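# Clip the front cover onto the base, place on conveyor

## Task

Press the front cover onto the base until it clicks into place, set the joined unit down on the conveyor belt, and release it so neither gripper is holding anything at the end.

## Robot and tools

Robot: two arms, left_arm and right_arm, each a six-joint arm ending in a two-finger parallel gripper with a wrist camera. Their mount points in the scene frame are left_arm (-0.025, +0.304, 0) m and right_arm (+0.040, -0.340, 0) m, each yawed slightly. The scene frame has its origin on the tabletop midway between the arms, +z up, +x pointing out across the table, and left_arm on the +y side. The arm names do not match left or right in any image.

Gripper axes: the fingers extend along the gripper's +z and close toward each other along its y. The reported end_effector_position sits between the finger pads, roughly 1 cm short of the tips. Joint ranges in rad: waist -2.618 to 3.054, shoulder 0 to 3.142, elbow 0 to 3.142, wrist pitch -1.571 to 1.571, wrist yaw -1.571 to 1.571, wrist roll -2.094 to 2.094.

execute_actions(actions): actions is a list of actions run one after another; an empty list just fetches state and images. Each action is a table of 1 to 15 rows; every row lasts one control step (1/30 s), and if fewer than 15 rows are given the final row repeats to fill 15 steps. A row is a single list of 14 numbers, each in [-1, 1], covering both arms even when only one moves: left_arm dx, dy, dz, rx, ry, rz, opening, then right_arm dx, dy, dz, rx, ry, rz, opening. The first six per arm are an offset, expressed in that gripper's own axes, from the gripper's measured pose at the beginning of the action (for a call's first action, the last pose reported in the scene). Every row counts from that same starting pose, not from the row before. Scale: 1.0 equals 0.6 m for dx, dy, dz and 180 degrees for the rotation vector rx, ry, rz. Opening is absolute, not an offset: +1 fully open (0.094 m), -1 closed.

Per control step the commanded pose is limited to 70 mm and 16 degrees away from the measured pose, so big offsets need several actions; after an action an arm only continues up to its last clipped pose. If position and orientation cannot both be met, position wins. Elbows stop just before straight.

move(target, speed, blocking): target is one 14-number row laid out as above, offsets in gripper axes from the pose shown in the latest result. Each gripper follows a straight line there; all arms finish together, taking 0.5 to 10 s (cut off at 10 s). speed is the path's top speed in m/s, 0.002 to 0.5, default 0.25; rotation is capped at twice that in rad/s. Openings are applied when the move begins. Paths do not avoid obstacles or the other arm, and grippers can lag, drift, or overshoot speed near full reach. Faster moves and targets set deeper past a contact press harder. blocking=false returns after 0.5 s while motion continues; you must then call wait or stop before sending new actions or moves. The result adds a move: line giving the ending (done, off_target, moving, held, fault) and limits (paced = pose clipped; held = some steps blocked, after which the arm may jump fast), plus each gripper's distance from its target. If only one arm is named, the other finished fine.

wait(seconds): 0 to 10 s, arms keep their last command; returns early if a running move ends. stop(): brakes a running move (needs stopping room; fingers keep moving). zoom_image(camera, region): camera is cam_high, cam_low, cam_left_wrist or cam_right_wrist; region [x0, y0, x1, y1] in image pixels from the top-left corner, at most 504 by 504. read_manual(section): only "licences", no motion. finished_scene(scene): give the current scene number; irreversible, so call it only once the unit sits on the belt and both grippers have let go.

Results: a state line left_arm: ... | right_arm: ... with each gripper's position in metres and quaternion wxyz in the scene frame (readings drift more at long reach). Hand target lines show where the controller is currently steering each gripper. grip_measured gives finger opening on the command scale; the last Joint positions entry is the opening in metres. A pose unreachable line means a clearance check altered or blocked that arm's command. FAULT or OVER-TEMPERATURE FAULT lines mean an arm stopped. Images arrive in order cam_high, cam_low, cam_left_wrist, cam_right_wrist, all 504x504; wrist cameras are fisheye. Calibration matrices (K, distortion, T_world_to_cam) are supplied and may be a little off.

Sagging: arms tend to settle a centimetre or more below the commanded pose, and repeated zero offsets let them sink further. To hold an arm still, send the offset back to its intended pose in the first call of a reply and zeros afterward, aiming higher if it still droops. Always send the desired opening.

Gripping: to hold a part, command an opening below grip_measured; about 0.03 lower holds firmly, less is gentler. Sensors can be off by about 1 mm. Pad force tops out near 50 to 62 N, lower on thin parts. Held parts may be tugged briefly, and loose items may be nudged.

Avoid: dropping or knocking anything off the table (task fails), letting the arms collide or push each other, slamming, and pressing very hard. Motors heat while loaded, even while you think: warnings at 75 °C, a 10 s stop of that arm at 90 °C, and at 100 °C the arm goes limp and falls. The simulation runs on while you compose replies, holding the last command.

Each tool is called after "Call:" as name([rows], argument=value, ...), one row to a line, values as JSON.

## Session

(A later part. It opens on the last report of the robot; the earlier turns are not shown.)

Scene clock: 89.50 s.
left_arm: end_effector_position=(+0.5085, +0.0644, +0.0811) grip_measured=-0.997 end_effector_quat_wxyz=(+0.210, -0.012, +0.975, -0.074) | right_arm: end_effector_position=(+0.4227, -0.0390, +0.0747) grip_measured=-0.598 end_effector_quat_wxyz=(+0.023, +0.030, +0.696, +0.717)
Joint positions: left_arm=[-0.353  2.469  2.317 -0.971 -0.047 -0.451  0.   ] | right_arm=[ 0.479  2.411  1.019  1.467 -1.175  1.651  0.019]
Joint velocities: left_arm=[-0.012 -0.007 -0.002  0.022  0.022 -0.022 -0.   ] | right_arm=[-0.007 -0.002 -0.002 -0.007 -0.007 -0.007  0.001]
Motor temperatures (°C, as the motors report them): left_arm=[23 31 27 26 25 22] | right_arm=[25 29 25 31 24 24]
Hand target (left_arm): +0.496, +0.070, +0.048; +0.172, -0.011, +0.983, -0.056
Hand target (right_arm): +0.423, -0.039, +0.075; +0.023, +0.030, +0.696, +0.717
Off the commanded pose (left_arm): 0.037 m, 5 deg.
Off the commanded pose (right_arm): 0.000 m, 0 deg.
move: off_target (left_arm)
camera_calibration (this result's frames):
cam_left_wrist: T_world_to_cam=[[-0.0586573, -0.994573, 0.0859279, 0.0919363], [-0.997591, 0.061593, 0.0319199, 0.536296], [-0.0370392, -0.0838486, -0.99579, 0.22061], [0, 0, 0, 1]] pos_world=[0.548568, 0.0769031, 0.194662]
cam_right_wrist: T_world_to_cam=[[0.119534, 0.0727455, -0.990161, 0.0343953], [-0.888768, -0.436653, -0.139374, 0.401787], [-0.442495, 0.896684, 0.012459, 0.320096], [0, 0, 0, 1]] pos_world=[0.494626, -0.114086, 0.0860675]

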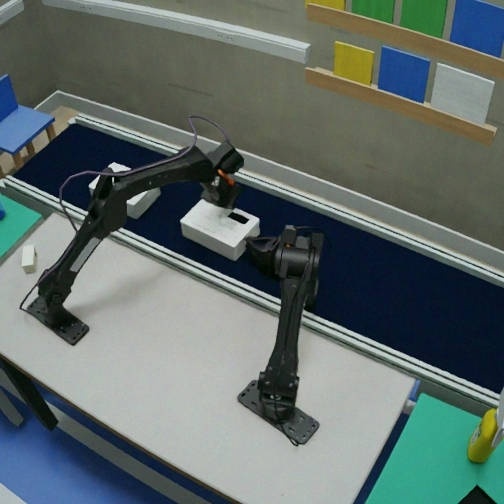

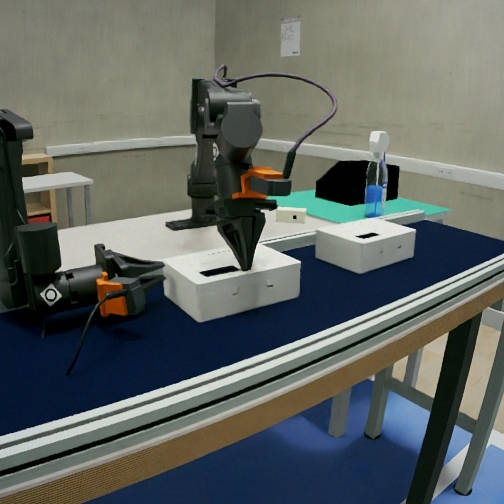

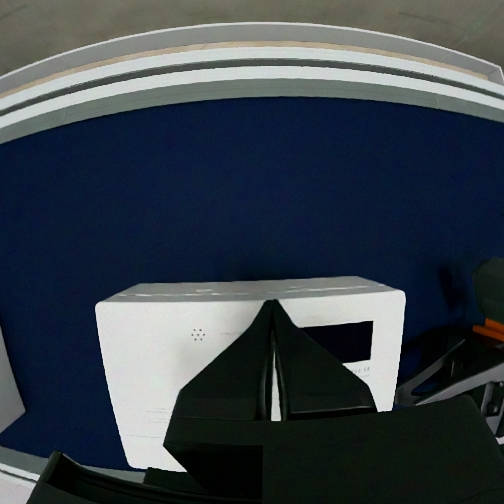

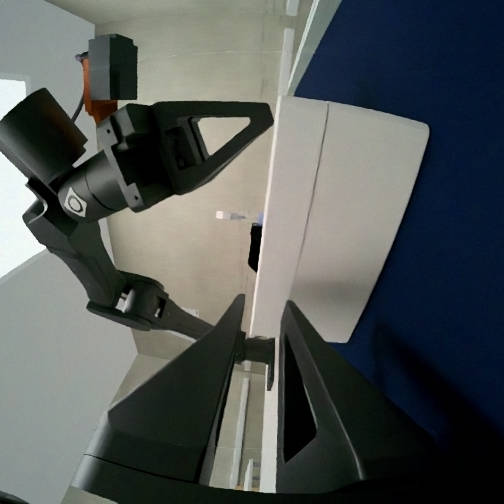

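Snapped. Retreat.

Call:
move(target=[0.0,0,-0.09,0,0,0,-1, 0,0,-0.05,0,0,0,-0.6], speed=0.1)

Call:
zoom_image(camera="cam_low", region=[130, 180, 320, 330])

Scene clock: 90.67 s.
left_arm: end_effector_position=(+0.4906, +0.0727, +0.1247) grip_measured=-0.997 end_effector_quat_wxyz=(+0.211, -0.012, +0.975, -0.075) | right_arm: end_effector_position=(+0.4250, -0.0643, +0.0730) grip_measured=-0.598 end_effector_quat_wxyz=(+0.023, +0.031, +0.696, +0.717)
Joint positions: left_arm=[-0.353  2.372  2.316 -1.066 -0.047 -0.451  0.   ] | right_arm=[ 0.415  2.411  0.995  1.501 -1.236  1.664  0.019]
Joint velocities: left_arm=[-0.007 -0.007  0.012  0.022 -0.037 -0.051 -0.001] | right_arm=[-0.027 -0.012 -0.017 -0.007 -0.066 -0.051  0.   ]
Motor temperatures (°C, as the motors report them): left_arm=[23 31 27 26 25 22] | right_arm=[25 29 25 31 24 24]
Hand target (left_arm): +0.487, +0.071, +0.130; +0.210, -0.012, +0.975, -0.074
Hand target (right_arm): +0.421, -0.069, +0.074; +0.023, +0.030, +0.697, +0.717
Off the commanded pose (left_arm): 0.007 m, 0 deg.
Off the commanded pose (right_arm): 0.007 m, 0 deg.
move: done
camera_calibration (this result's frames):
cam_left_wrist: T_world_to_cam=[[-0.0588064, -0.994503, 0.0866303, 0.0954477], [-0.997644, 0.0616181, 0.0301466, 0.516799], [-0.0353189, -0.0846534, -0.995784, 0.263208], [0, 0, 0, 1]] pos_world=[0.530491, 0.0853603, 0.23825]
cam_right_wrist: T_world_to_cam=[[0.119186, 0.0717068, -0.990279, 0.0343504], [-0.88994, -0.434516, -0.138573, 0.393141], [-0.440229, 0.897805, 0.0120264, 0.342987], [0, 0, 0, 1]] pos_world=[0.49677, -0.139573, 0.0843704]

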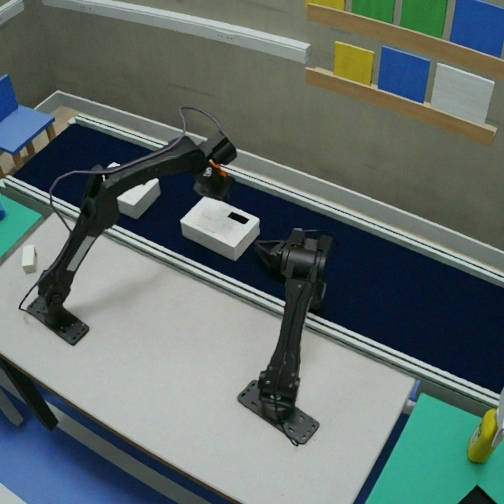

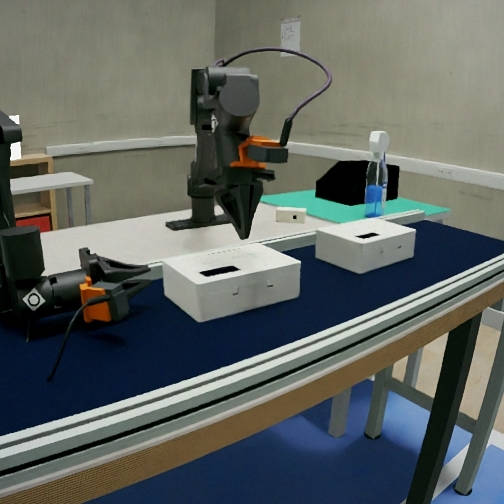

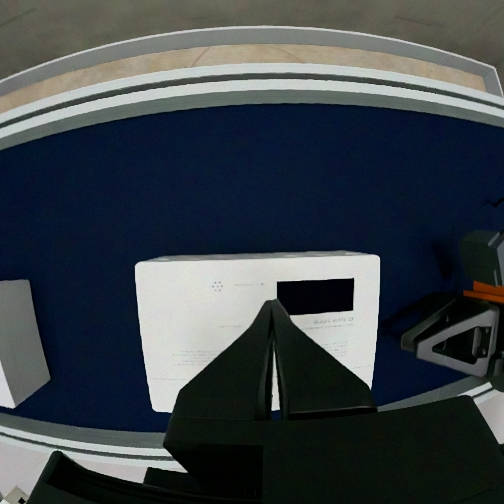

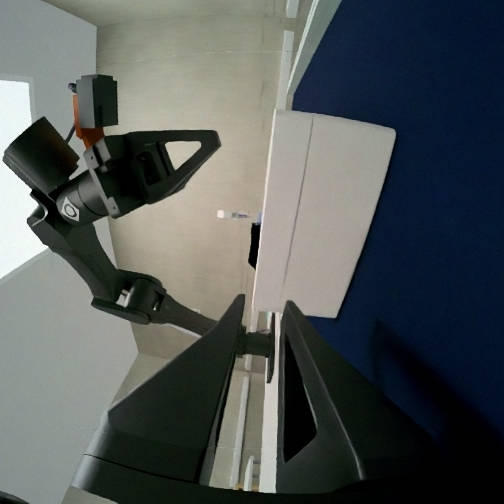

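Region (130, 180, 320, 330) of cam_low's 504x504 image, scaled by 2.653, with more detail than that image has; it fills the top 398 rows of this view, and the rest is white.

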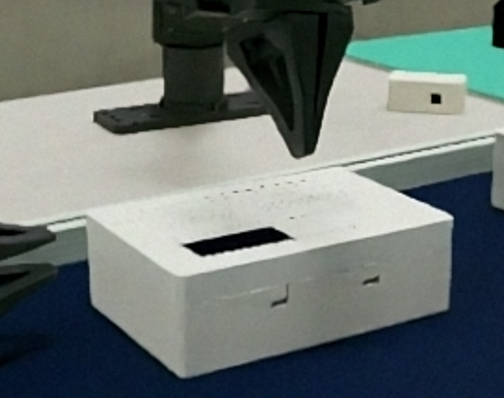

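Call:
finished_scene(scene=1)

The scene is finished: the task was done.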